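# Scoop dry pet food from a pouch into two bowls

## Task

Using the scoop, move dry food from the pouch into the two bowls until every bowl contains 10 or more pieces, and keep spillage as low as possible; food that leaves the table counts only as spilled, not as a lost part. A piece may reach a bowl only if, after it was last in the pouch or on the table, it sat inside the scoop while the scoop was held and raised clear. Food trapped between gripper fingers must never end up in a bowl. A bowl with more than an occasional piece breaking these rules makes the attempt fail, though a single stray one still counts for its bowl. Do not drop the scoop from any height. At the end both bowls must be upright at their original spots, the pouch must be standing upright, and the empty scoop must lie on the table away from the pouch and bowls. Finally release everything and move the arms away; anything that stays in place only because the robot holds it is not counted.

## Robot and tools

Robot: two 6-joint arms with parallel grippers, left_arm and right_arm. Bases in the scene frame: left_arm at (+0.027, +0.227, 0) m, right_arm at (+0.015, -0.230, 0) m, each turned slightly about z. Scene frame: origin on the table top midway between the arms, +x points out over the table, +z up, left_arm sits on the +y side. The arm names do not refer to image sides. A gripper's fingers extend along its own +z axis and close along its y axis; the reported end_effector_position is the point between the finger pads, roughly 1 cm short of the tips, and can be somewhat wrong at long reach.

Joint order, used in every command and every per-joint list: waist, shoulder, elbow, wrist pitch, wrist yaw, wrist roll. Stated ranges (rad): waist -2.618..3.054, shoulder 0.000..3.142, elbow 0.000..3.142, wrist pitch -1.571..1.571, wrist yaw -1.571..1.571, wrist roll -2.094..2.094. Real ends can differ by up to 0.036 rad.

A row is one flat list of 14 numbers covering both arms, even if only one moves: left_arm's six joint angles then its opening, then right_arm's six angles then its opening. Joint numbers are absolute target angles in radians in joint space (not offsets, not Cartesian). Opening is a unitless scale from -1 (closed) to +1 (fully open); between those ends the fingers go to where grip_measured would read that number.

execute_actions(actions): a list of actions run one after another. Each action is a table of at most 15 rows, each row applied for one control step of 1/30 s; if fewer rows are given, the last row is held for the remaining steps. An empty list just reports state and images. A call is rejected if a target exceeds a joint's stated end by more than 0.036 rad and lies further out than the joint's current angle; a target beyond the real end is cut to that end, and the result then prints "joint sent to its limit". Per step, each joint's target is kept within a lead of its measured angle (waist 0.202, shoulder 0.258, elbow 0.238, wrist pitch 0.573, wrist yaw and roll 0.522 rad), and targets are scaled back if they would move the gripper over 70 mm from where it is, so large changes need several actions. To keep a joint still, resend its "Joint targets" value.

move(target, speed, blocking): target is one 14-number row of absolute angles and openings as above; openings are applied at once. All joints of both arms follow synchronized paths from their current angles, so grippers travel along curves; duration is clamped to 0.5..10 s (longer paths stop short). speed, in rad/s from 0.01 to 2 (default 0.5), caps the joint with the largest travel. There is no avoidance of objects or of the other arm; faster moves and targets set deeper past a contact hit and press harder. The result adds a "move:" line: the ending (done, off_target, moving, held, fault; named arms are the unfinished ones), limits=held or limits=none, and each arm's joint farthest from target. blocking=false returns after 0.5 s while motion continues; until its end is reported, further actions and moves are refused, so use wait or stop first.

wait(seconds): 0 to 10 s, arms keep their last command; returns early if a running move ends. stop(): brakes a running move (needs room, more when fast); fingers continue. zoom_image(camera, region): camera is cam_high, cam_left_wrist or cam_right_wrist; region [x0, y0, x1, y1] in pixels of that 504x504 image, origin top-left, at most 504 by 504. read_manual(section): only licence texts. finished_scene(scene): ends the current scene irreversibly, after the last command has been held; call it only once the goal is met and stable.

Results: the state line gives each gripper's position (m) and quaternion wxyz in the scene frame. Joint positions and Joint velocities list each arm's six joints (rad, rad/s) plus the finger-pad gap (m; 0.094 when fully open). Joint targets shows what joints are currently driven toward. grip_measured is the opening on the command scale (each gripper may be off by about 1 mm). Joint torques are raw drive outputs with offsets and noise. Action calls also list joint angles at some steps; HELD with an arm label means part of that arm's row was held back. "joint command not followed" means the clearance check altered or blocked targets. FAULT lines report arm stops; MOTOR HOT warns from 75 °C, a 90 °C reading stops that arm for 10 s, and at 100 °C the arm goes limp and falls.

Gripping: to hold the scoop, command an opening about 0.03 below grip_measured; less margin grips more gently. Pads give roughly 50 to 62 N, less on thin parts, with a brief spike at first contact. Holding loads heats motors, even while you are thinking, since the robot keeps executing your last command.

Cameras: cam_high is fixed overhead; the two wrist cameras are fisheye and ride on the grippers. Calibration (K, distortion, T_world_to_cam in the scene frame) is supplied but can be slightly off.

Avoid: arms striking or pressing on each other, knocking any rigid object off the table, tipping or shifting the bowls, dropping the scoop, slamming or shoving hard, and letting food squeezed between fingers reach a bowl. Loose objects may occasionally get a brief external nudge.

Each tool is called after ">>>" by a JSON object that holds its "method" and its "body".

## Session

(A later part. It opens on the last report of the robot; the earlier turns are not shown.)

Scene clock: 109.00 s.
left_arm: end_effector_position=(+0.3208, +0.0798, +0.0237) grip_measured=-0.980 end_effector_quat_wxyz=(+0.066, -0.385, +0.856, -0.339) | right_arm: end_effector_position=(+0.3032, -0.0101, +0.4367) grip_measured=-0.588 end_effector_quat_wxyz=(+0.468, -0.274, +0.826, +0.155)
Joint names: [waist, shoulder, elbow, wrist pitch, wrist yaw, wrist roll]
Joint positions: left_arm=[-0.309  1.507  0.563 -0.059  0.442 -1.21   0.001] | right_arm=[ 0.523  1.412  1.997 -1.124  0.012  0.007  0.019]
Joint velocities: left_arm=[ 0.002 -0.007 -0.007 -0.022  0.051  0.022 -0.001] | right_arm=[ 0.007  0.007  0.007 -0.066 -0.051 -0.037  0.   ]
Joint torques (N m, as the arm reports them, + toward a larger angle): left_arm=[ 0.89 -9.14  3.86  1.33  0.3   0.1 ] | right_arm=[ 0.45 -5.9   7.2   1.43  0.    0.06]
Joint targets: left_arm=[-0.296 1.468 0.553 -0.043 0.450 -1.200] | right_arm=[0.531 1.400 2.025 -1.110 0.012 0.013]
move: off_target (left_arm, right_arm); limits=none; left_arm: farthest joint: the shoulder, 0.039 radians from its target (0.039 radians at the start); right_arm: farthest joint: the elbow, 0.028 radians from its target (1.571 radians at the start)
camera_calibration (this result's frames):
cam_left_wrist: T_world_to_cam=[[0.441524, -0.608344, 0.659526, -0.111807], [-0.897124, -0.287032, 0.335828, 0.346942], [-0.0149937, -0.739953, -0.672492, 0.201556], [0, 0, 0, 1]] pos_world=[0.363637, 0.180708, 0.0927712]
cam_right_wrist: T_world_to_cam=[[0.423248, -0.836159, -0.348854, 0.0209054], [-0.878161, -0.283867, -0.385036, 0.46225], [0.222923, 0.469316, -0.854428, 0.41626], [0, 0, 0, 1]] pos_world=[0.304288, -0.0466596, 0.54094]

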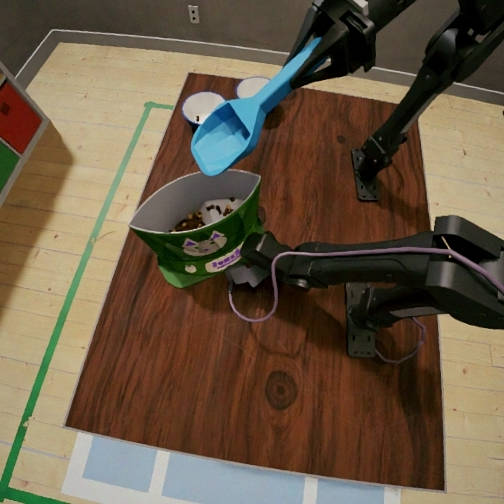

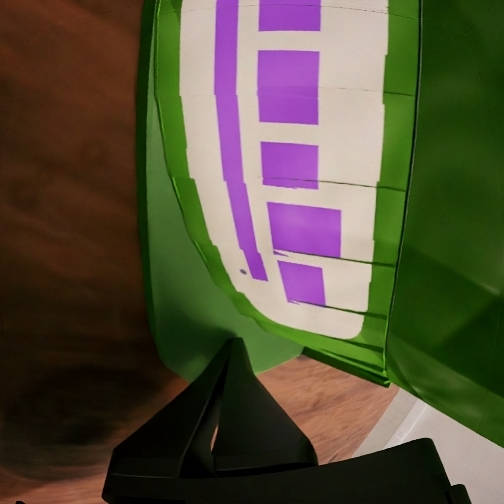

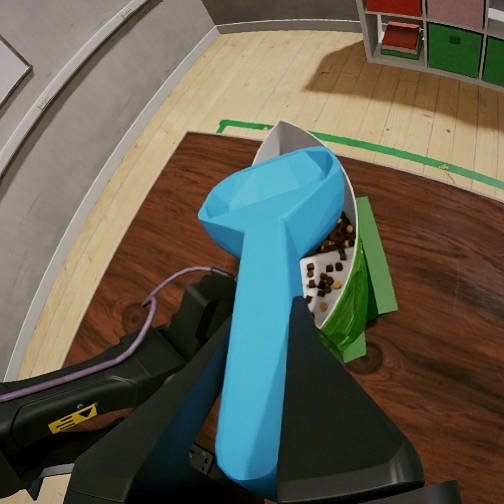

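>>> {"method": "move", "body": {"target": [-0.296,1.555,0.553,-0.043,0.45,-1.2,-1.0,0.531,1.725,2.14,-1.325,0.012,0.013,-0.62], "speed": 0.4}}

Scene clock: 116.53 s.
left_arm: end_effector_position=(+0.3226, +0.0768, +0.0230) grip_measured=-0.980 end_effector_quat_wxyz=(+0.064, -0.381, +0.855, -0.346) | right_arm: end_effector_position=(+0.3426, +0.0201, +0.3174) grip_measured=-0.588 end_effector_quat_wxyz=(+0.283, -0.302, +0.906, +0.091)
Joint names: [waist, shoulder, elbow, wrist pitch, wrist yaw, wrist roll]
Joint positions: left_arm=[-0.309  1.523  0.563 -0.035  0.458 -1.21   0.001] | right_arm=[ 0.523  1.737  2.1   -1.33   0.012  0.007  0.019]
Joint velocities: left_arm=[ 0.002  0.017 -0.002 -0.051 -0.022 -0.066 -0.   ] | right_arm=[ 0.012 -0.002  0.002  0.051  0.051  0.022 -0.001]
Joint torques (N m, as the arm reports them, + toward a larger angle): left_arm=[ 0.93 -2.98  3.71  1.11  0.11  0.13] | right_arm=[ 0.52 -9.67  8.41  0.92  0.02  0.05]
Joint targets: left_arm=[-0.296 1.555 0.553 -0.043 0.450 -1.200] | right_arm=[0.531 1.725 2.140 -1.325 0.012 0.013]
move: off_target (left_arm, right_arm); limits=none; left_arm: farthest joint: the shoulder, 0.032 radians from its target (0.048 radians at the start); right_arm: farthest joint: the elbow, 0.040 radians from its target (0.143 radians at the start)
camera_calibration (this result's frames):
cam_left_wrist: T_world_to_cam=[[0.432932, -0.602522, 0.670476, -0.111871], [-0.901243, -0.274293, 0.335447, 0.348299], [-0.018207, -0.749487, -0.661769, 0.200382], [0, 0, 0, 1]] pos_world=[0.365983, 0.178315, 0.0907773]
cam_right_wrist: T_world_to_cam=[[0.320793, -0.914717, -0.245731, -0.00821392], [-0.942736, -0.333381, 0.0102802, 0.357069], [-0.0913256, 0.228362, -0.969284, 0.440278], [0, 0, 0, 1]] pos_world=[0.379466, 0.0109842, 0.421065]

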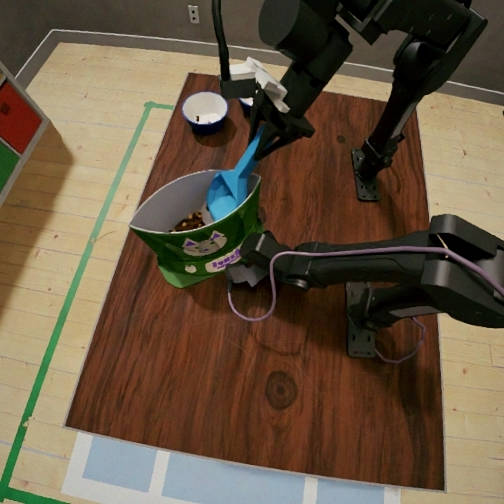

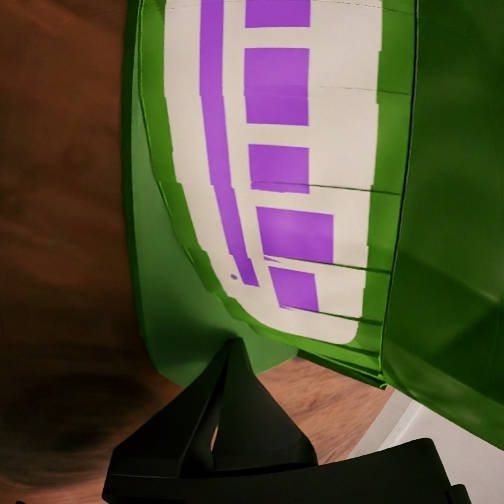

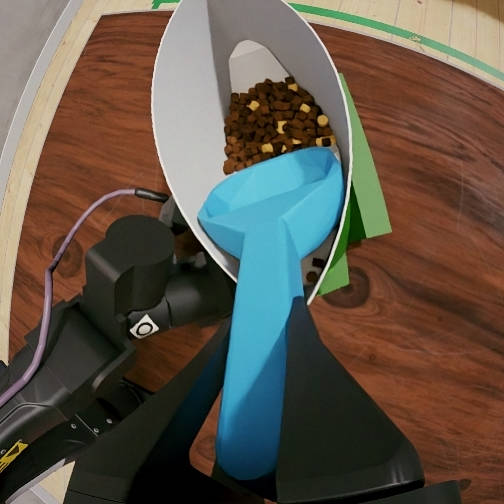

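>>> {"method": "move", "body": {"target": [-0.296,1.555,0.553,-0.043,0.45,-1.2,-1.0,0.543,1.871,2.065,-1.14,0.012,0.013,-0.62], "speed": 0.2}}

Scene clock: 118.90 s.
left_arm: end_effector_position=(+0.3228, +0.0766, +0.0233) grip_measured=-0.980 end_effector_quat_wxyz=(+0.064, -0.381, +0.855, -0.347) | right_arm: end_effector_position=(+0.3826, +0.0569, +0.2687) grip_measured=-0.588 end_effector_quat_wxyz=(+0.275, -0.307, +0.907, +0.090)
Joint names: [waist, shoulder, elbow, wrist pitch, wrist yaw, wrist roll]
Joint positions: left_arm=[-0.309  1.523  0.563 -0.034  0.459 -1.21   0.001] | right_arm=[ 0.533  1.879  2.07  -1.176  0.012  0.007  0.019]
Joint velocities: left_arm=[-0.002 -0.007 -0.007 -0.051 -0.066  0.022  0.   ] | right_arm=[ 0.002 -0.002  0.012  0.022  0.081 -0.022  0.   ]
Joint torques (N m, as the arm reports them, + toward a larger angle): left_arm=[ 0.97 -3.02  3.9   1.05  0.14  0.12] | right_arm=[  0.52 -11.14   5.29   1.19   0.02   0.09]
Joint targets: left_arm=[-0.296 1.555 0.553 -0.043 0.450 -1.200] | right_arm=[0.543 1.871 2.065 -1.140 0.012 0.013]
move: off_target (left_arm, right_arm); limits=none; left_arm: farthest joint: the shoulder, 0.032 radians from its target (0.032 radians at the start); right_arm: farthest joint: the wrist pitch, 0.036 radians from its target (0.191 radians at the start)
camera_calibration (this result's frames):
cam_left_wrist: T_world_to_cam=[[0.431709, -0.601928, 0.671796, -0.111958], [-0.901836, -0.2733, 0.334661, 0.348456], [-0.01784, -0.750327, -0.660827, 0.20031], [0, 0, 0, 1]] pos_world=[0.366157, 0.17814, 0.0909683]
cam_right_wrist: T_world_to_cam=[[0.326912, -0.913938, -0.240511, -0.00317781], [-0.939003, -0.342878, 0.0266028, 0.402331], [-0.106779, 0.217143, -0.970282, 0.395169], [0, 0, 0, 1]] pos_world=[0.421025, 0.0492377, 0.371958]

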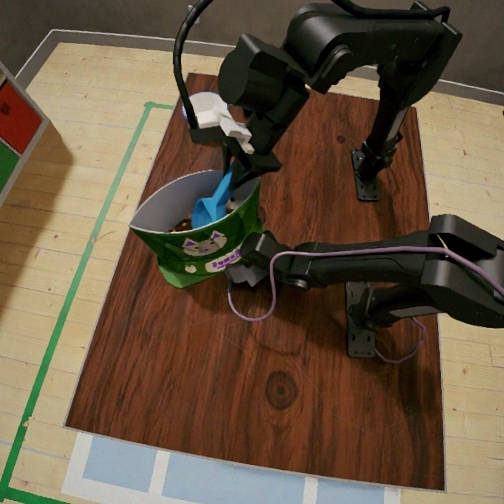

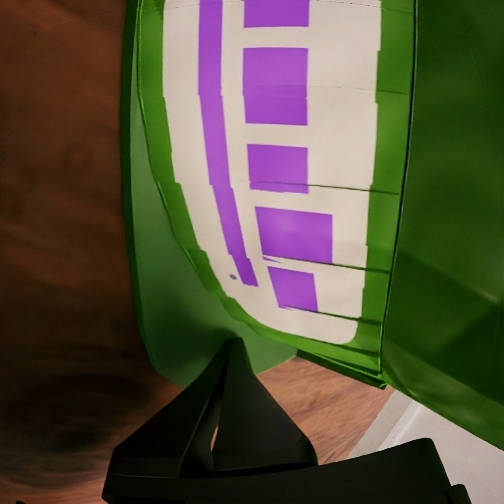

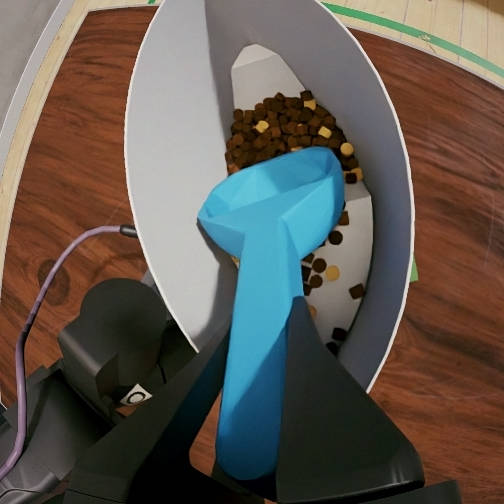

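>>> {"method": "move", "body": {"target": [-0.296,1.555,0.553,-0.043,0.45,-1.2,-1.0,0.543,1.871,1.978,-1.072,0.012,0.013,-0.62], "speed": 0.15}}

Scene clock: 124.13 s.
left_arm: end_effector_position=(+0.3228, +0.0766, +0.0233) grip_measured=-0.980 end_effector_quat_wxyz=(+0.064, -0.381, +0.855, -0.347) | right_arm: end_effector_position=(+0.3908, +0.0633, +0.2523) grip_measured=-0.588 end_effector_quat_wxyz=(+0.281, -0.307, +0.905, +0.092)
Joint names: [waist, shoulder, elbow, wrist pitch, wrist yaw, wrist roll]
Joint positions: left_arm=[-0.309  1.523  0.563 -0.034  0.459 -1.21   0.001] | right_arm=[ 0.533  1.879  1.992 -1.084  0.012  0.007  0.019]
Joint velocities: left_arm=[-0.002 -0.007 -0.012 -0.051 -0.007  0.081 -0.   ] | right_arm=[ 0.012  0.002 -0.012 -0.037 -0.007 -0.066  0.   ]
Joint torques (N m, as the arm reports them, + toward a larger angle): left_arm=[ 1.06 -2.86  3.71  1.07  0.13  0.09] | right_arm=[  0.57 -11.48   5.16   0.97   0.01   0.06]
Joint targets: left_arm=[-0.296 1.555 0.553 -0.043 0.450 -1.200] | right_arm=[0.543 1.871 1.978 -1.072 0.012 0.013]
move: off_target (left_arm); limits=none; left_arm: farthest joint: the shoulder, 0.032 radians from its target (0.032 radians at the start); right_arm: farthest joint: the elbow, 0.014 radians from its target (0.092 radians at the start)
camera_calibration (this result's frames):
cam_left_wrist: T_world_to_cam=[[0.431709, -0.601928, 0.671796, -0.111958], [-0.901836, -0.2733, 0.334661, 0.348456], [-0.01784, -0.750327, -0.660827, 0.20031], [0, 0, 0, 1]] pos_world=[0.366157, 0.17814, 0.0909683]
cam_right_wrist: T_world_to_cam=[[0.329535, -0.911884, -0.244693, -0.00403624], [-0.93922, -0.343048, 0.0135451, 0.416053], [-0.0962929, 0.225357, -0.969506, 0.373919], [0, 0, 0, 1]] pos_world=[0.428102, 0.0547806, 0.355893]

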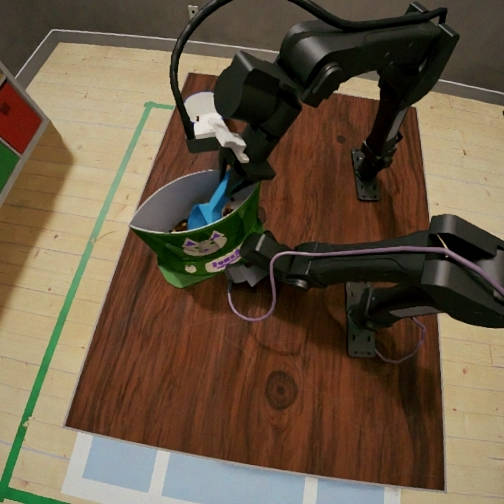

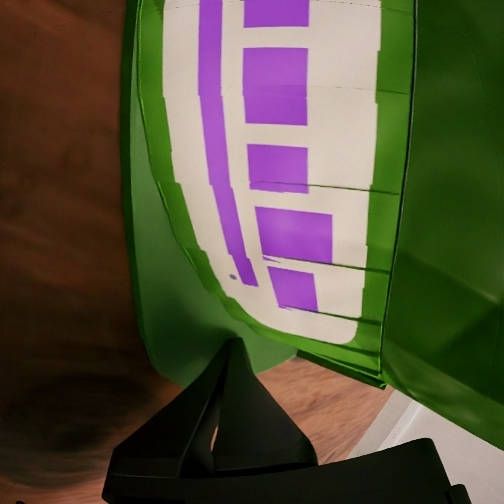

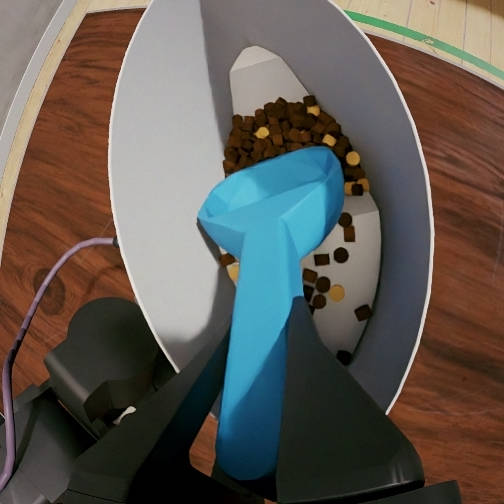

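>>> {"method": "move", "body": {"target": [-0.296,1.555,0.553,-0.043,0.45,-1.2,-1.0,0.543,1.93,1.975,-1.0,0.012,0.013,-0.62], "speed": 0.12}}

Scene clock: 126.20 s.
left_arm: end_effector_position=(+0.3228, +0.0766, +0.0233) grip_measured=-0.980 end_effector_quat_wxyz=(+0.064, -0.381, +0.855, -0.347) | right_arm: end_effector_position=(+0.4045, +0.0735, +0.2378) grip_measured=-0.588 end_effector_quat_wxyz=(+0.284, -0.306, +0.904, +0.092)
Joint names: [waist, shoulder, elbow, wrist pitch, wrist yaw, wrist roll]
Joint positions: left_arm=[-0.309  1.523  0.563 -0.034  0.459 -1.21   0.001] | right_arm=[ 0.533  1.926  1.992 -1.03   0.015  0.007  0.019]
Joint velocities: left_arm=[-0.007 -0.002  0.007  0.037 -0.037 -0.081 -0.   ] | right_arm=[ 0.002 -0.012 -0.002 -0.066 -0.066 -0.007 -0.   ]
Joint torques (N m, as the arm reports them, + toward a larger angle): left_arm=[ 0.77 -2.96  3.88  1.08  0.13  0.1 ] | right_arm=[  0.72 -10.94   4.98   1.12  -0.03   0.04]
Joint targets: left_arm=[-0.296 1.555 0.553 -0.043 0.450 -1.200] | right_arm=[0.543 1.930 1.975 -1.000 0.012 0.013]
move: off_target (left_arm, right_arm); limits=none; left_arm: farthest joint: the shoulder, 0.032 radians from its target (0.032 radians at the start); right_arm: farthest joint: the wrist pitch, 0.030 radians from its target (0.084 radians at the start)
camera_calibration (this result's frames):
cam_left_wrist: T_world_to_cam=[[0.431709, -0.601928, 0.671796, -0.111958], [-0.901836, -0.2733, 0.334661, 0.348456], [-0.01784, -0.750327, -0.660827, 0.20031], [0, 0, 0, 1]] pos_world=[0.366157, 0.17814, 0.0909683]
cam_right_wrist: T_world_to_cam=[[0.329885, -0.911696, -0.244919, -0.00290036], [-0.939729, -0.341854, 0.00679547, 0.434256], [-0.089922, 0.227916, -0.96952, 0.356184], [0, 0, 0, 1]] pos_world=[0.441068, 0.0646276, 0.341666]

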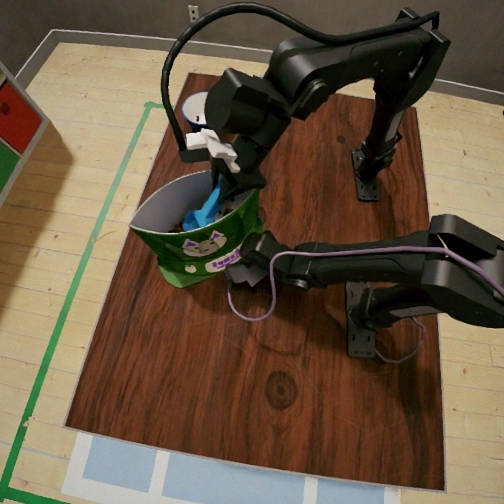

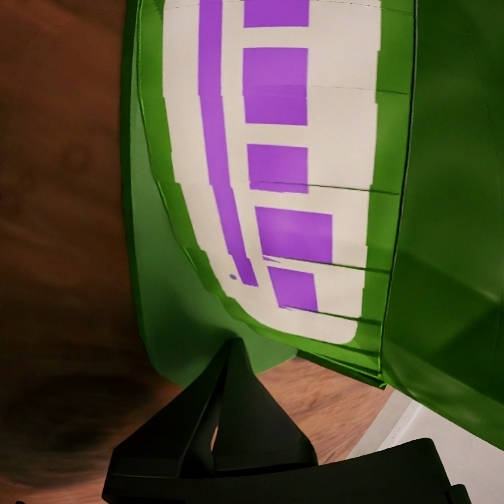

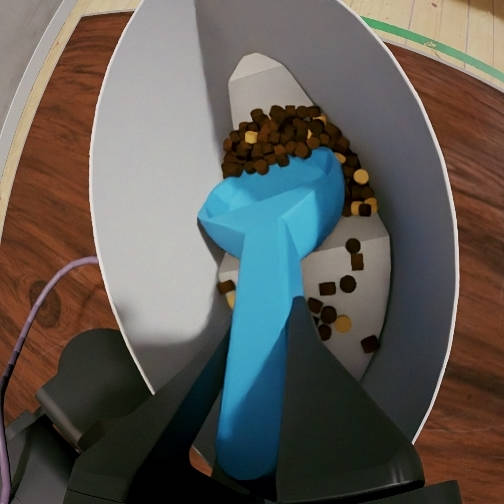

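>>> {"method": "move", "body": {"target": [-0.296,1.555,0.553,-0.043,0.45,-1.2,-1.0,0.517,1.93,1.885,-0.88,0.012,0.013,-0.62], "speed": 0.15}}

Scene clock: 127.93 s.
left_arm: end_effector_position=(+0.3228, +0.0766, +0.0233) grip_measured=-0.980 end_effector_quat_wxyz=(+0.064, -0.381, +0.855, -0.347) | right_arm: end_effector_position=(+0.4176, +0.0780, +0.2243) grip_measured=-0.588 end_effector_quat_wxyz=(+0.303, -0.300, +0.900, +0.094)
Joint names: [waist, shoulder, elbow, wrist pitch, wrist yaw, wrist roll]
Joint positions: left_arm=[-0.309  1.523  0.563 -0.034  0.459 -1.21   0.001] | right_arm=[ 0.526  1.926  1.912 -0.911  0.021  0.007  0.019]
Joint velocities: left_arm=[-0.017  0.002 -0.017  0.051  0.022 -0.022 -0.001] | right_arm=[-0.017 -0.007 -0.002  0.007  0.022  0.051  0.001]
Joint torques (N m, as the arm reports them, + toward a larger angle): left_arm=[ 0.85 -3.06  3.73  1.08  0.09  0.09] | right_arm=[ -0.73 -11.2    4.35   1.19  -0.12   0.06]
Joint targets: left_arm=[-0.296 1.555 0.553 -0.043 0.450 -1.200] | right_arm=[0.517 1.930 1.885 -0.880 0.012 0.013]
move: off_target (left_arm, right_arm); limits=none; left_arm: farthest joint: the shoulder, 0.032 radians from its target (0.032 radians at the start); right_arm: farthest joint: the wrist pitch, 0.031 radians from its target (0.150 radians at the start)
camera_calibration (this result's frames):
cam_left_wrist: T_world_to_cam=[[0.431709, -0.601928, 0.671796, -0.111958], [-0.901836, -0.2733, 0.334661, 0.348456], [-0.01784, -0.750327, -0.660827, 0.20031], [0, 0, 0, 1]] pos_world=[0.366157, 0.17814, 0.0909683]
cam_right_wrist: T_world_to_cam=[[0.328836, -0.910111, -0.252121, -0.00452988], [-0.942816, -0.331768, -0.0320722, 0.457476], [-0.0544563, 0.24825, -0.967164, 0.326257], [0, 0, 0, 1]] pos_world=[0.450572, 0.0666596, 0.329075]

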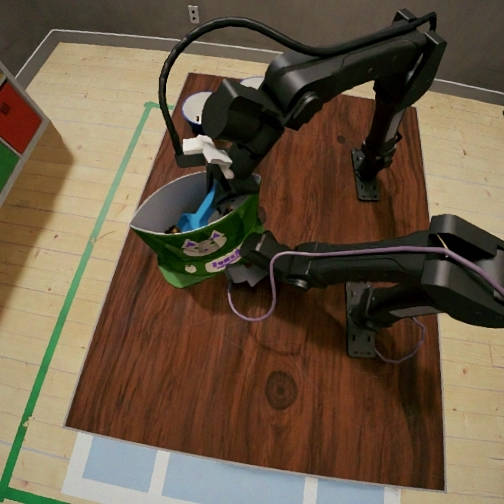

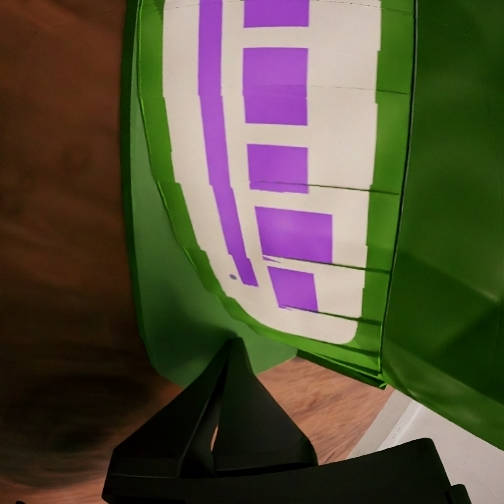

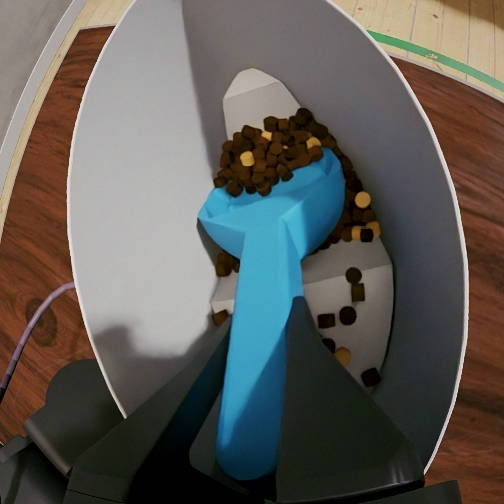

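>>> {"method": "move", "body": {"target": [-0.296,1.555,0.553,-0.043,0.45,-1.2,-1.0,0.51,1.82,1.745,-0.718,0.012,0.013,-0.62], "speed": 0.2}}

Scene clock: 129.97 s.
left_arm: end_effector_position=(+0.3228, +0.0766, +0.0233) grip_measured=-0.980 end_effector_quat_wxyz=(+0.064, -0.381, +0.855, -0.347) | right_arm: end_effector_position=(+0.4132, +0.0734, +0.2214) grip_measured=-0.588 end_effector_quat_wxyz=(+0.327, -0.296, +0.891, +0.105)
Joint names: [waist, shoulder, elbow, wrist pitch, wrist yaw, wrist roll]
Joint positions: left_arm=[-0.309  1.523  0.563 -0.034  0.459 -1.21   0.001] | right_arm=[ 0.523  1.844  1.756 -0.782  0.015  0.007  0.019]
Joint velocities: left_arm=[ 0.002 -0.012 -0.002 -0.051  0.022 -0.066 -0.   ] | right_arm=[ 0.012  0.007 -0.007  0.037 -0.007 -0.022 -0.   ]
Joint torques (N m, as the arm reports them, + toward a larger angle): left_arm=[ 0.96 -2.9   3.62  1.04  0.14  0.11] | right_arm=[ -0.88 -13.17   5.7    1.51  -0.03   0.06]
Joint targets: left_arm=[-0.296 1.555 0.553 -0.043 0.450 -1.200] | right_arm=[0.510 1.820 1.745 -0.718 0.012 0.013]
move: off_target (left_arm, right_arm); limits=none; left_arm: farthest joint: the shoulder, 0.032 radians from its target (0.032 radians at the start); right_arm: farthest joint: the wrist pitch, 0.064 radians from its target (0.193 radians at the start)
camera_calibration (this result's frames):
cam_left_wrist: T_world_to_cam=[[0.431709, -0.601928, 0.671796, -0.111958], [-0.901836, -0.2733, 0.334661, 0.348456], [-0.01784, -0.750327, -0.660827, 0.20031], [0, 0, 0, 1]] pos_world=[0.366157, 0.17814, 0.0909683]
cam_right_wrist: T_world_to_cam=[[0.339559, -0.900295, -0.27234, -0.00860122], [-0.940477, -0.329351, -0.0838466, 0.462022], [-0.0142088, 0.284601, -0.958541, 0.303187], [0, 0, 0, 1]] pos_world=[0.44175, 0.0581366, 0.327014]

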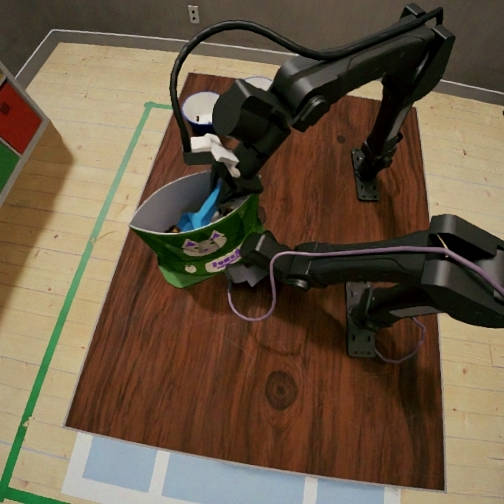

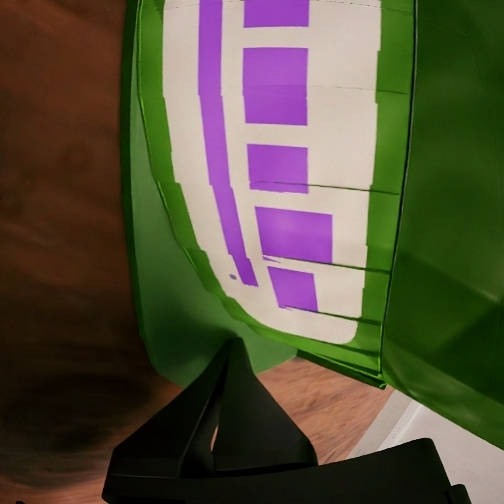

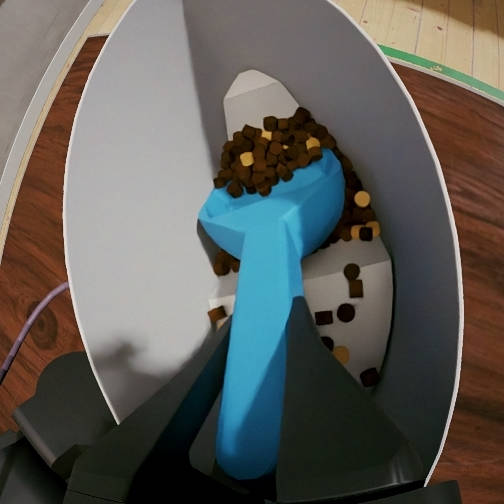

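>>> {"method": "move", "body": {"target": [-0.296,1.555,0.553,-0.043,0.45,-1.2,-1.0,0.51,1.692,1.572,-0.60,0.012,0.013,-0.62], "speed": 0.25}}

Scene clock: 132.23 s.
left_arm: end_effector_position=(+0.3228, +0.0766, +0.0233) grip_measured=-0.980 end_effector_quat_wxyz=(+0.064, -0.381, +0.855, -0.347) | right_arm: end_effector_position=(+0.4045, +0.0651, +0.2331) grip_measured=-0.588 end_effector_quat_wxyz=(+0.372, -0.288, +0.874, +0.120)
Joint names: [waist, shoulder, elbow, wrist pitch, wrist yaw, wrist roll]
Joint positions: left_arm=[-0.309  1.523  0.563 -0.034  0.459 -1.21   0.001] | right_arm=[ 0.52   1.72   1.584 -0.632  0.015  0.008  0.019]
Joint velocities: left_arm=[-0.007 -0.012 -0.012  0.022  0.022 -0.066  0.   ] | right_arm=[-0.012 -0.012 -0.007 -0.022 -0.007 -0.066  0.001]
Joint torques (N m, as the arm reports them, + toward a larger angle): left_arm=[ 1.07 -2.92  3.9   1.06  0.14  0.08] | right_arm=[ -0.83 -12.29   5.49   1.35  -0.03   0.04]
Joint targets: left_arm=[-0.296 1.555 0.553 -0.043 0.450 -1.200] | right_arm=[0.510 1.692 1.572 -0.600 0.012 0.013]
move: off_target (left_arm, right_arm); limits=none; left_arm: farthest joint: the shoulder, 0.032 radians from its target (0.032 radians at the start); right_arm: farthest joint: the wrist pitch, 0.032 radians from its target (0.182 radians at the start)
camera_calibration (this result's frames):
cam_left_wrist: T_world_to_cam=[[0.431709, -0.601928, 0.671796, -0.111958], [-0.901836, -0.2733, 0.334661, 0.348456], [-0.01784, -0.750327, -0.660827, 0.20031], [0, 0, 0, 1]] pos_world=[0.366157, 0.17814, 0.0909683]
cam_right_wrist: T_world_to_cam=[[0.359771, -0.883779, -0.299164, -0.0129354], [-0.930945, -0.318536, -0.178538, 0.469628], [0.0624941, 0.342738, -0.93735, 0.276871], [0, 0, 0, 1]] pos_world=[0.424549, 0.0432671, 0.339502]

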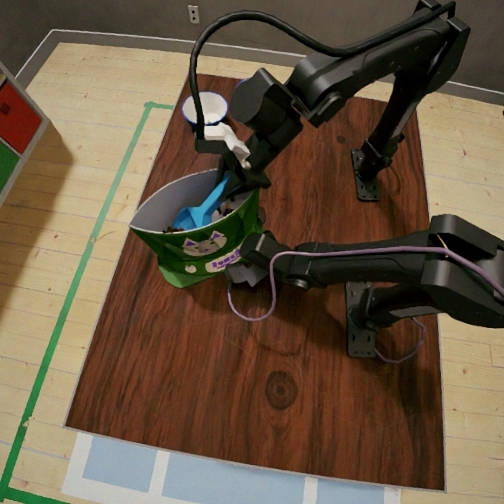

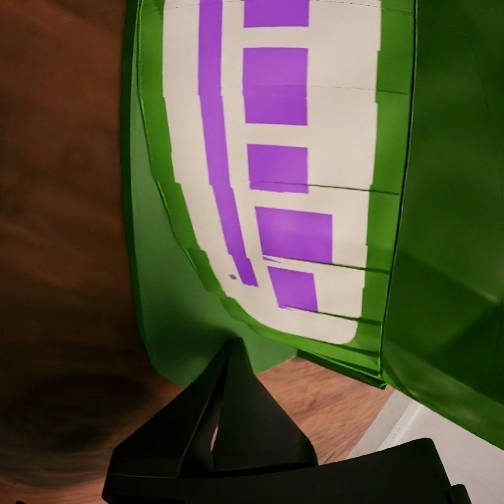

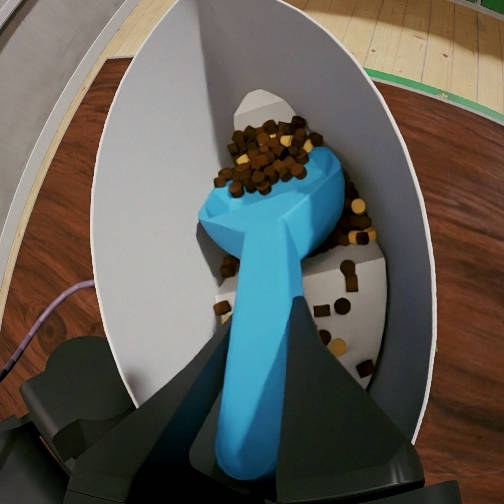

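>>> {"method": "move", "body": {"target": [-0.296,1.555,0.553,-0.043,0.45,-1.2,-1.0,0.51,1.517,1.318,-0.37,0.012,0.013,-0.62], "speed": 0.3}}

Scene clock: 133.97 s.
left_arm: end_effector_position=(+0.3228, +0.0766, +0.0233) grip_measured=-0.980 end_effector_quat_wxyz=(+0.064, -0.381, +0.855, -0.347) | right_arm: end_effector_position=(+0.3877, +0.0524, +0.2451) grip_measured=-0.588 end_effector_quat_wxyz=(+0.437, -0.278, +0.844, +0.142)
Joint names: [waist, shoulder, elbow, wrist pitch, wrist yaw, wrist roll]
Joint positions: left_arm=[-0.309  1.523  0.563 -0.034  0.459 -1.21   0.001] | right_arm=[ 0.52   1.544  1.329 -0.401  0.015  0.008  0.019]
Joint velocities: left_arm=[-0.002 -0.002 -0.007 -0.037  0.022 -0.051 -0.001] | right_arm=[-0.002 -0.007  0.002 -0.022  0.022 -0.095  0.001]
Joint torques (N m, as the arm reports them, + toward a larger angle): left_arm=[ 0.95 -3.02  3.92  1.06  0.16  0.14] | right_arm=[ -0.68 -10.63   6.04   1.43  -0.01   0.07]
Joint targets: left_arm=[-0.296 1.555 0.553 -0.043 0.450 -1.200] | right_arm=[0.510 1.517 1.318 -0.370 0.012 0.013]
move: off_target (left_arm, right_arm); limits=none; left_arm: farthest joint: the shoulder, 0.032 radians from its target (0.032 radians at the start); right_arm: farthest joint: the wrist pitch, 0.031 radians from its target (0.262 radians at the start)
camera_calibration (this result's frames):
cam_left_wrist: T_world_to_cam=[[0.431709, -0.601928, 0.671796, -0.111958], [-0.901836, -0.2733, 0.334661, 0.348456], [-0.01784, -0.750327, -0.660827, 0.20031], [0, 0, 0, 1]] pos_world=[0.366157, 0.17814, 0.0909683]
cam_right_wrist: T_world_to_cam=[[0.398044, -0.854618, -0.33345, -0.0225747], [-0.900924, -0.295662, -0.317678, 0.473336], [0.172905, 0.426863, -0.887633, 0.234142], [0, 0, 0, 1]] pos_world=[0.394941, 0.020708, 0.350673]

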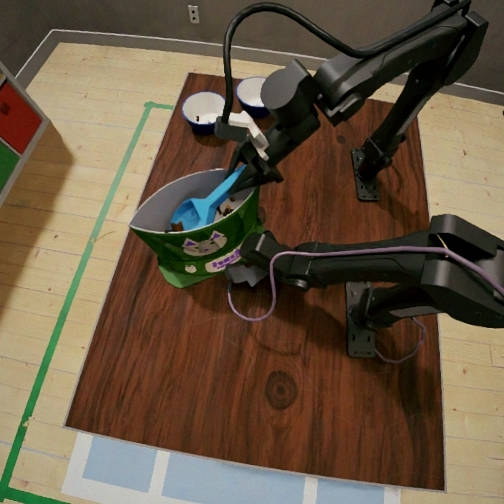

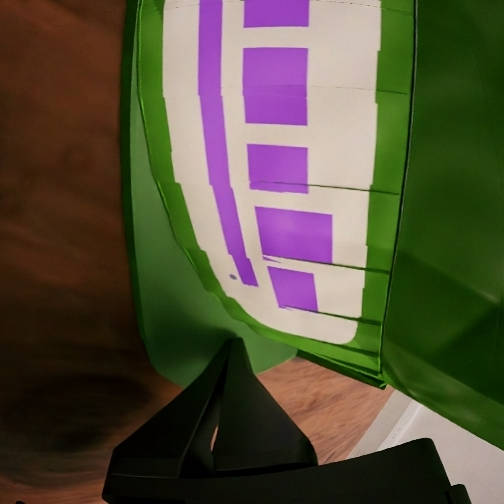

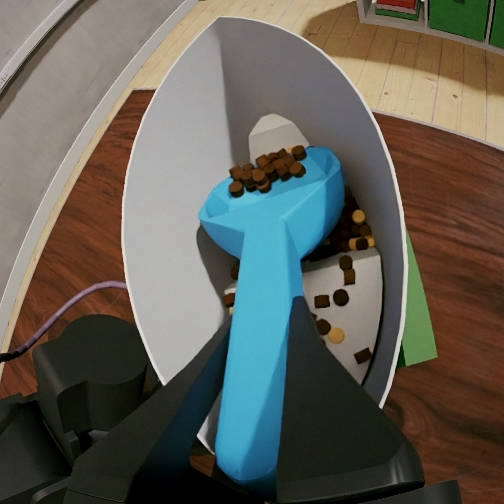

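>>> {"method": "move", "body": {"target": [-0.296,1.555,0.553,-0.043,0.45,-1.2,-1.0,0.51,1.371,1.082,-0.10,0.012,0.013,-0.62], "speed": 0.3}}

>>> {"method": "move", "body": {"target": [-0.296,1.555,0.553,-0.043,0.45,-1.2,-1.0,0.51,1.261,0.843,0.25,0.012,0.013,-0.62], "speed": 0.35}}

Scene clock: 136.07 s.
left_arm: end_effector_position=(+0.3228, +0.0766, +0.0233) grip_measured=-0.980 end_effector_quat_wxyz=(+0.064, -0.381, +0.855, -0.347) | right_arm: end_effector_position=(+0.3739, +0.0418, +0.2535) grip_measured=-0.588 end_effector_quat_wxyz=(+0.505, -0.264, +0.805, +0.166)
Joint names: [waist, shoulder, elbow, wrist pitch, wrist yaw, wrist roll]
Joint positions: left_arm=[-0.309  1.523  0.563 -0.034  0.459 -1.21   0.001] | right_arm=[ 0.52   1.399  1.09  -0.14   0.015  0.008  0.019]
Joint velocities: left_arm=[-0.017 -0.002 -0.022  0.007  0.022  0.007 -0.001] | right_arm=[ 0.002 -0.017 -0.002  0.037 -0.037  0.007 -0.   ]
Joint torques (N m, as the arm reports them, + toward a larger angle): left_arm=[ 1.01 -3.24  3.72  1.06  0.15  0.15] | right_arm=[-0.7  -9.31  6.26  1.68 -0.05  0.04]
Joint targets: left_arm=[-0.296 1.555 0.553 -0.043 0.450 -1.200] | right_arm=[0.510 1.371 1.082 -0.100 0.012 0.013]
move: off_target (left_arm, right_arm); limits=none; left_arm: farthest joint: the shoulder, 0.032 radians from its target (0.032 radians at the start); right_arm: farthest joint: the wrist pitch, 0.040 radians from its target (0.301 radians at the start)
camera_calibration (this result's frames):
cam_left_wrist: T_world_to_cam=[[0.431709, -0.601928, 0.671796, -0.111958], [-0.901836, -0.2733, 0.334661, 0.348456], [-0.01784, -0.750327, -0.660827, 0.20031], [0, 0, 0, 1]] pos_world=[0.366157, 0.17814, 0.0909683]
cam_right_wrist: T_world_to_cam=[[0.444495, -0.819226, -0.362344, -0.0348189], [-0.848836, -0.255974, -0.462552, 0.475973], [0.286183, 0.513173, -0.809168, 0.18261], [0, 0, 0, 1]] pos_world=[0.36724, -0.000398137, 0.355308]

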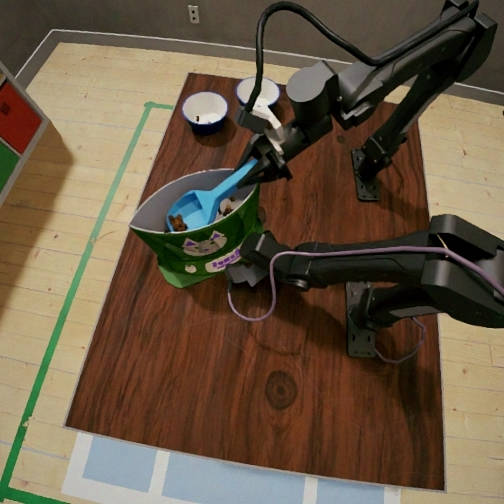

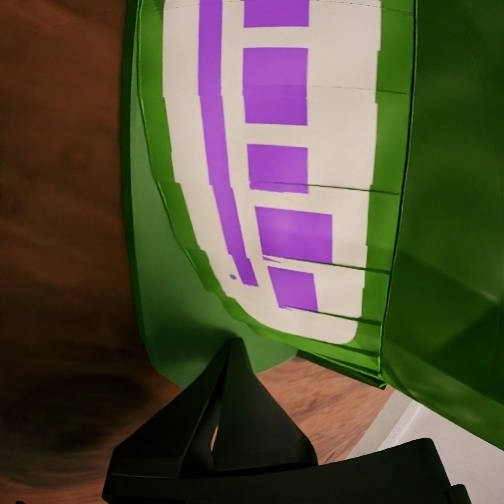

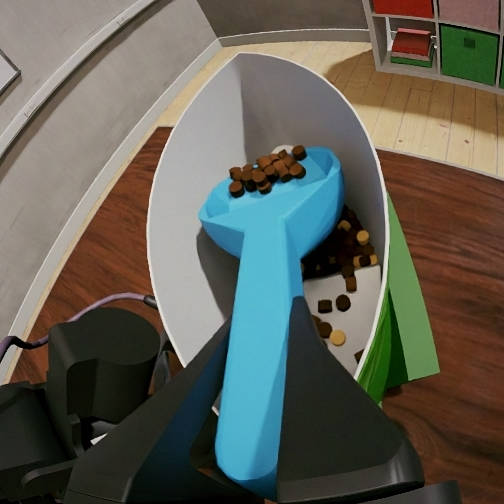

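Scene clock: 137.83 s.
left_arm: end_effector_position=(+0.3228, +0.0766, +0.0233) grip_measured=-0.980 end_effector_quat_wxyz=(+0.064, -0.381, +0.855, -0.347) | right_arm: end_effector_position=(+0.3620, +0.0327, +0.2609) grip_measured=-0.588 end_effector_quat_wxyz=(+0.584, -0.245, +0.750, +0.193)
Joint names: [waist, shoulder, elbow, wrist pitch, wrist yaw, wrist roll]
Joint positions: left_arm=[-0.309  1.523  0.563 -0.034  0.459 -1.21   0.001] | right_arm=[0.52  1.292 0.848 0.198 0.015 0.008 0.019]
Joint velocities: left_arm=[ 0.002 -0.002 -0.002 -0.007 -0.037  0.081 -0.   ] | right_arm=[-0.002  0.007 -0.017 -0.051  0.007 -0.022  0.   ]
Joint torques (N m, as the arm reports them, + toward a larger angle): left_arm=[ 1.02 -3.1   3.85  1.04  0.15  0.11] | right_arm=[-0.73 -8.37  6.51  1.77 -0.04  0.08]
Joint targets: left_arm=[-0.296 1.555 0.553 -0.043 0.450 -1.200] | right_arm=[0.510 1.261 0.843 0.250 0.012 0.013]
move: off_target (left_arm, right_arm); limits=none; left_arm: farthest joint: the shoulder, 0.032 radians from its target (0.032 radians at the start); right_arm: farthest joint: the wrist pitch, 0.052 radians from its target (0.390 radians at the start)
camera_calibration (this result's frames):
cam_left_wrist: T_world_to_cam=[[0.431709, -0.601928, 0.671796, -0.111958], [-0.901836, -0.2733, 0.334661, 0.348456], [-0.01784, -0.750327, -0.660827, 0.20031], [0, 0, 0, 1]] pos_world=[0.366157, 0.17814, 0.0909683]
cam_right_wrist: T_world_to_cam=[[0.50492, -0.773186, -0.383717, -0.0520854], [-0.761125, -0.189145, -0.620413, 0.474193], [0.407117, 0.605316, -0.683994, 0.117224], [0, 0, 0, 1]] pos_world=[0.339495, -0.021538, 0.35439]

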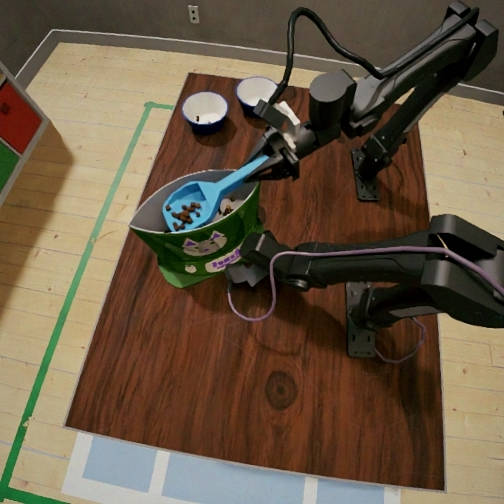

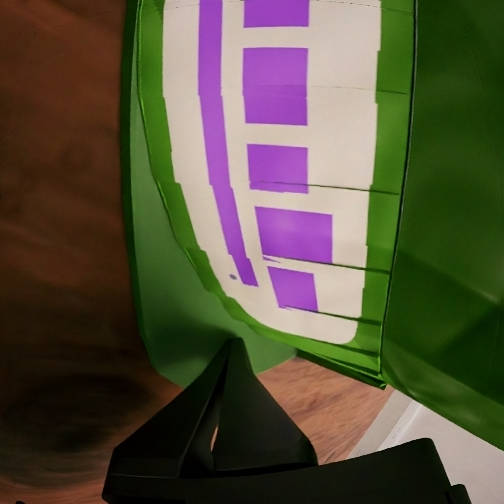

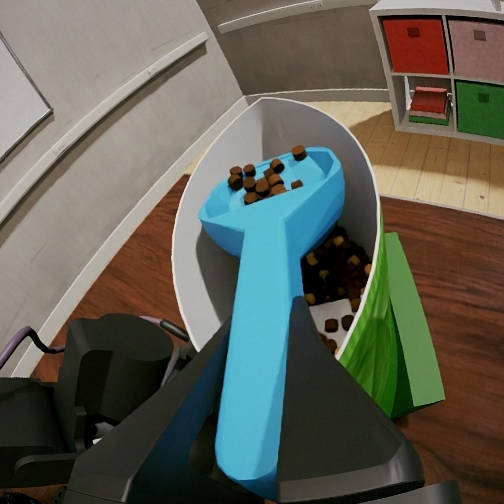

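>>> {"method": "move", "body": {"target": [-0.296,1.555,0.553,-0.043,0.45,-1.2,-1.0,0.51,1.25,0.612,0.865,0.012,0.013,-0.62], "speed": 0.45}}

Scene clock: 140.53 s.
left_arm: end_effector_position=(+0.3228, +0.0766, +0.0233) grip_measured=-0.980 end_effector_quat_wxyz=(+0.064, -0.381, +0.855, -0.347) | right_arm: end_effector_position=(+0.3499, +0.0235, +0.3055) grip_measured=-0.588 end_effector_quat_wxyz=(+0.719, -0.201, +0.620, +0.241)
Joint names: [waist, shoulder, elbow, wrist pitch, wrist yaw, wrist roll]
Joint positions: left_arm=[-0.309  1.523  0.563 -0.034  0.459 -1.21   0.001] | right_arm=[0.52  1.28  0.618 0.813 0.015 0.008 0.019]
Joint velocities: left_arm=[ 0.017 -0.007 -0.017 -0.051 -0.007 -0.007 -0.001] | right_arm=[ 0.002 -0.007  0.002 -0.022 -0.022 -0.007 -0.001]
Joint torques (N m, as the arm reports them, + toward a larger angle): left_arm=[ 1.1  -3.04  3.65  1.04  0.15  0.1 ] | right_arm=[-0.72 -7.72  6.08  1.71 -0.02  0.05]
Joint targets: left_arm=[-0.296 1.555 0.553 -0.043 0.450 -1.200] | right_arm=[0.510 1.250 0.612 0.865 0.012 0.013]
move: off_target (left_arm, right_arm); limits=none; left_arm: farthest joint: the shoulder, 0.032 radians from its target (0.032 radians at the start); right_arm: farthest joint: the wrist pitch, 0.052 radians from its target (0.667 radians at the start)
camera_calibration (this result's frames):
cam_left_wrist: T_world_to_cam=[[0.431709, -0.601928, 0.671796, -0.111958], [-0.901836, -0.2733, 0.334661, 0.348456], [-0.01784, -0.750327, -0.660827, 0.20031], [0, 0, 0, 1]] pos_world=[0.366157, 0.17814, 0.0909683]
cam_right_wrist: T_world_to_cam=[[0.626996, -0.680173, -0.37979, -0.0820733], [-0.52595, -0.00995811, -0.850457, 0.474733], [0.574676, 0.732984, -0.363981, -0.00114849], [0, 0, 0, 1]] pos_world=[0.301806, -0.0502548, 0.372152]

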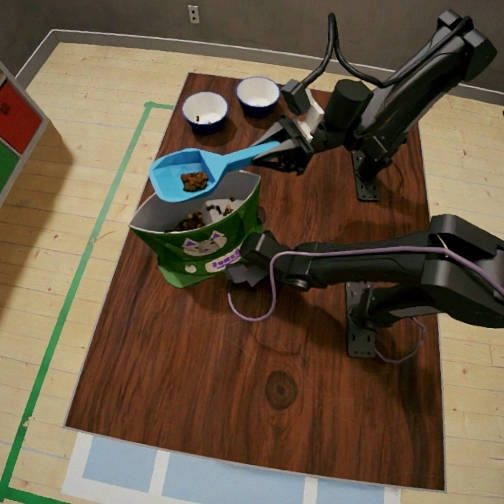

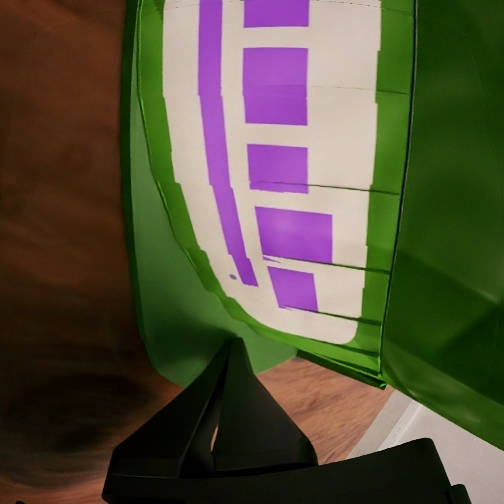

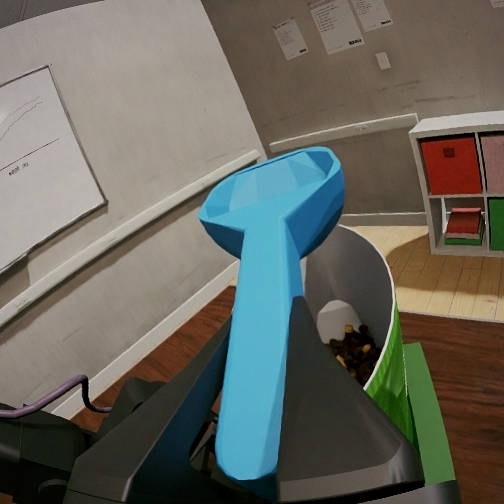

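>>> {"method": "zoom_image", "body": {"camera": "cam_high", "region": [140, 130, 260, 220]}}

Region (140, 130, 260, 220) of cam_high's 504x504 image, scaled by 4.200, with more detail than that image has; it fills the top 378 rows of this view, and the rest is white.

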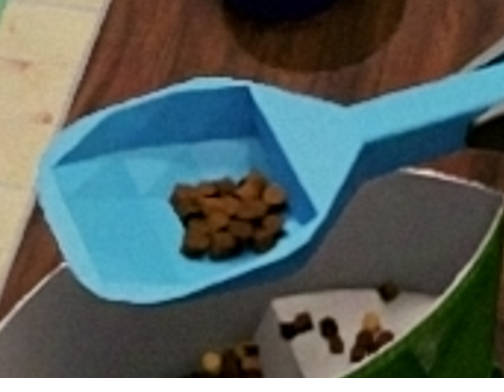

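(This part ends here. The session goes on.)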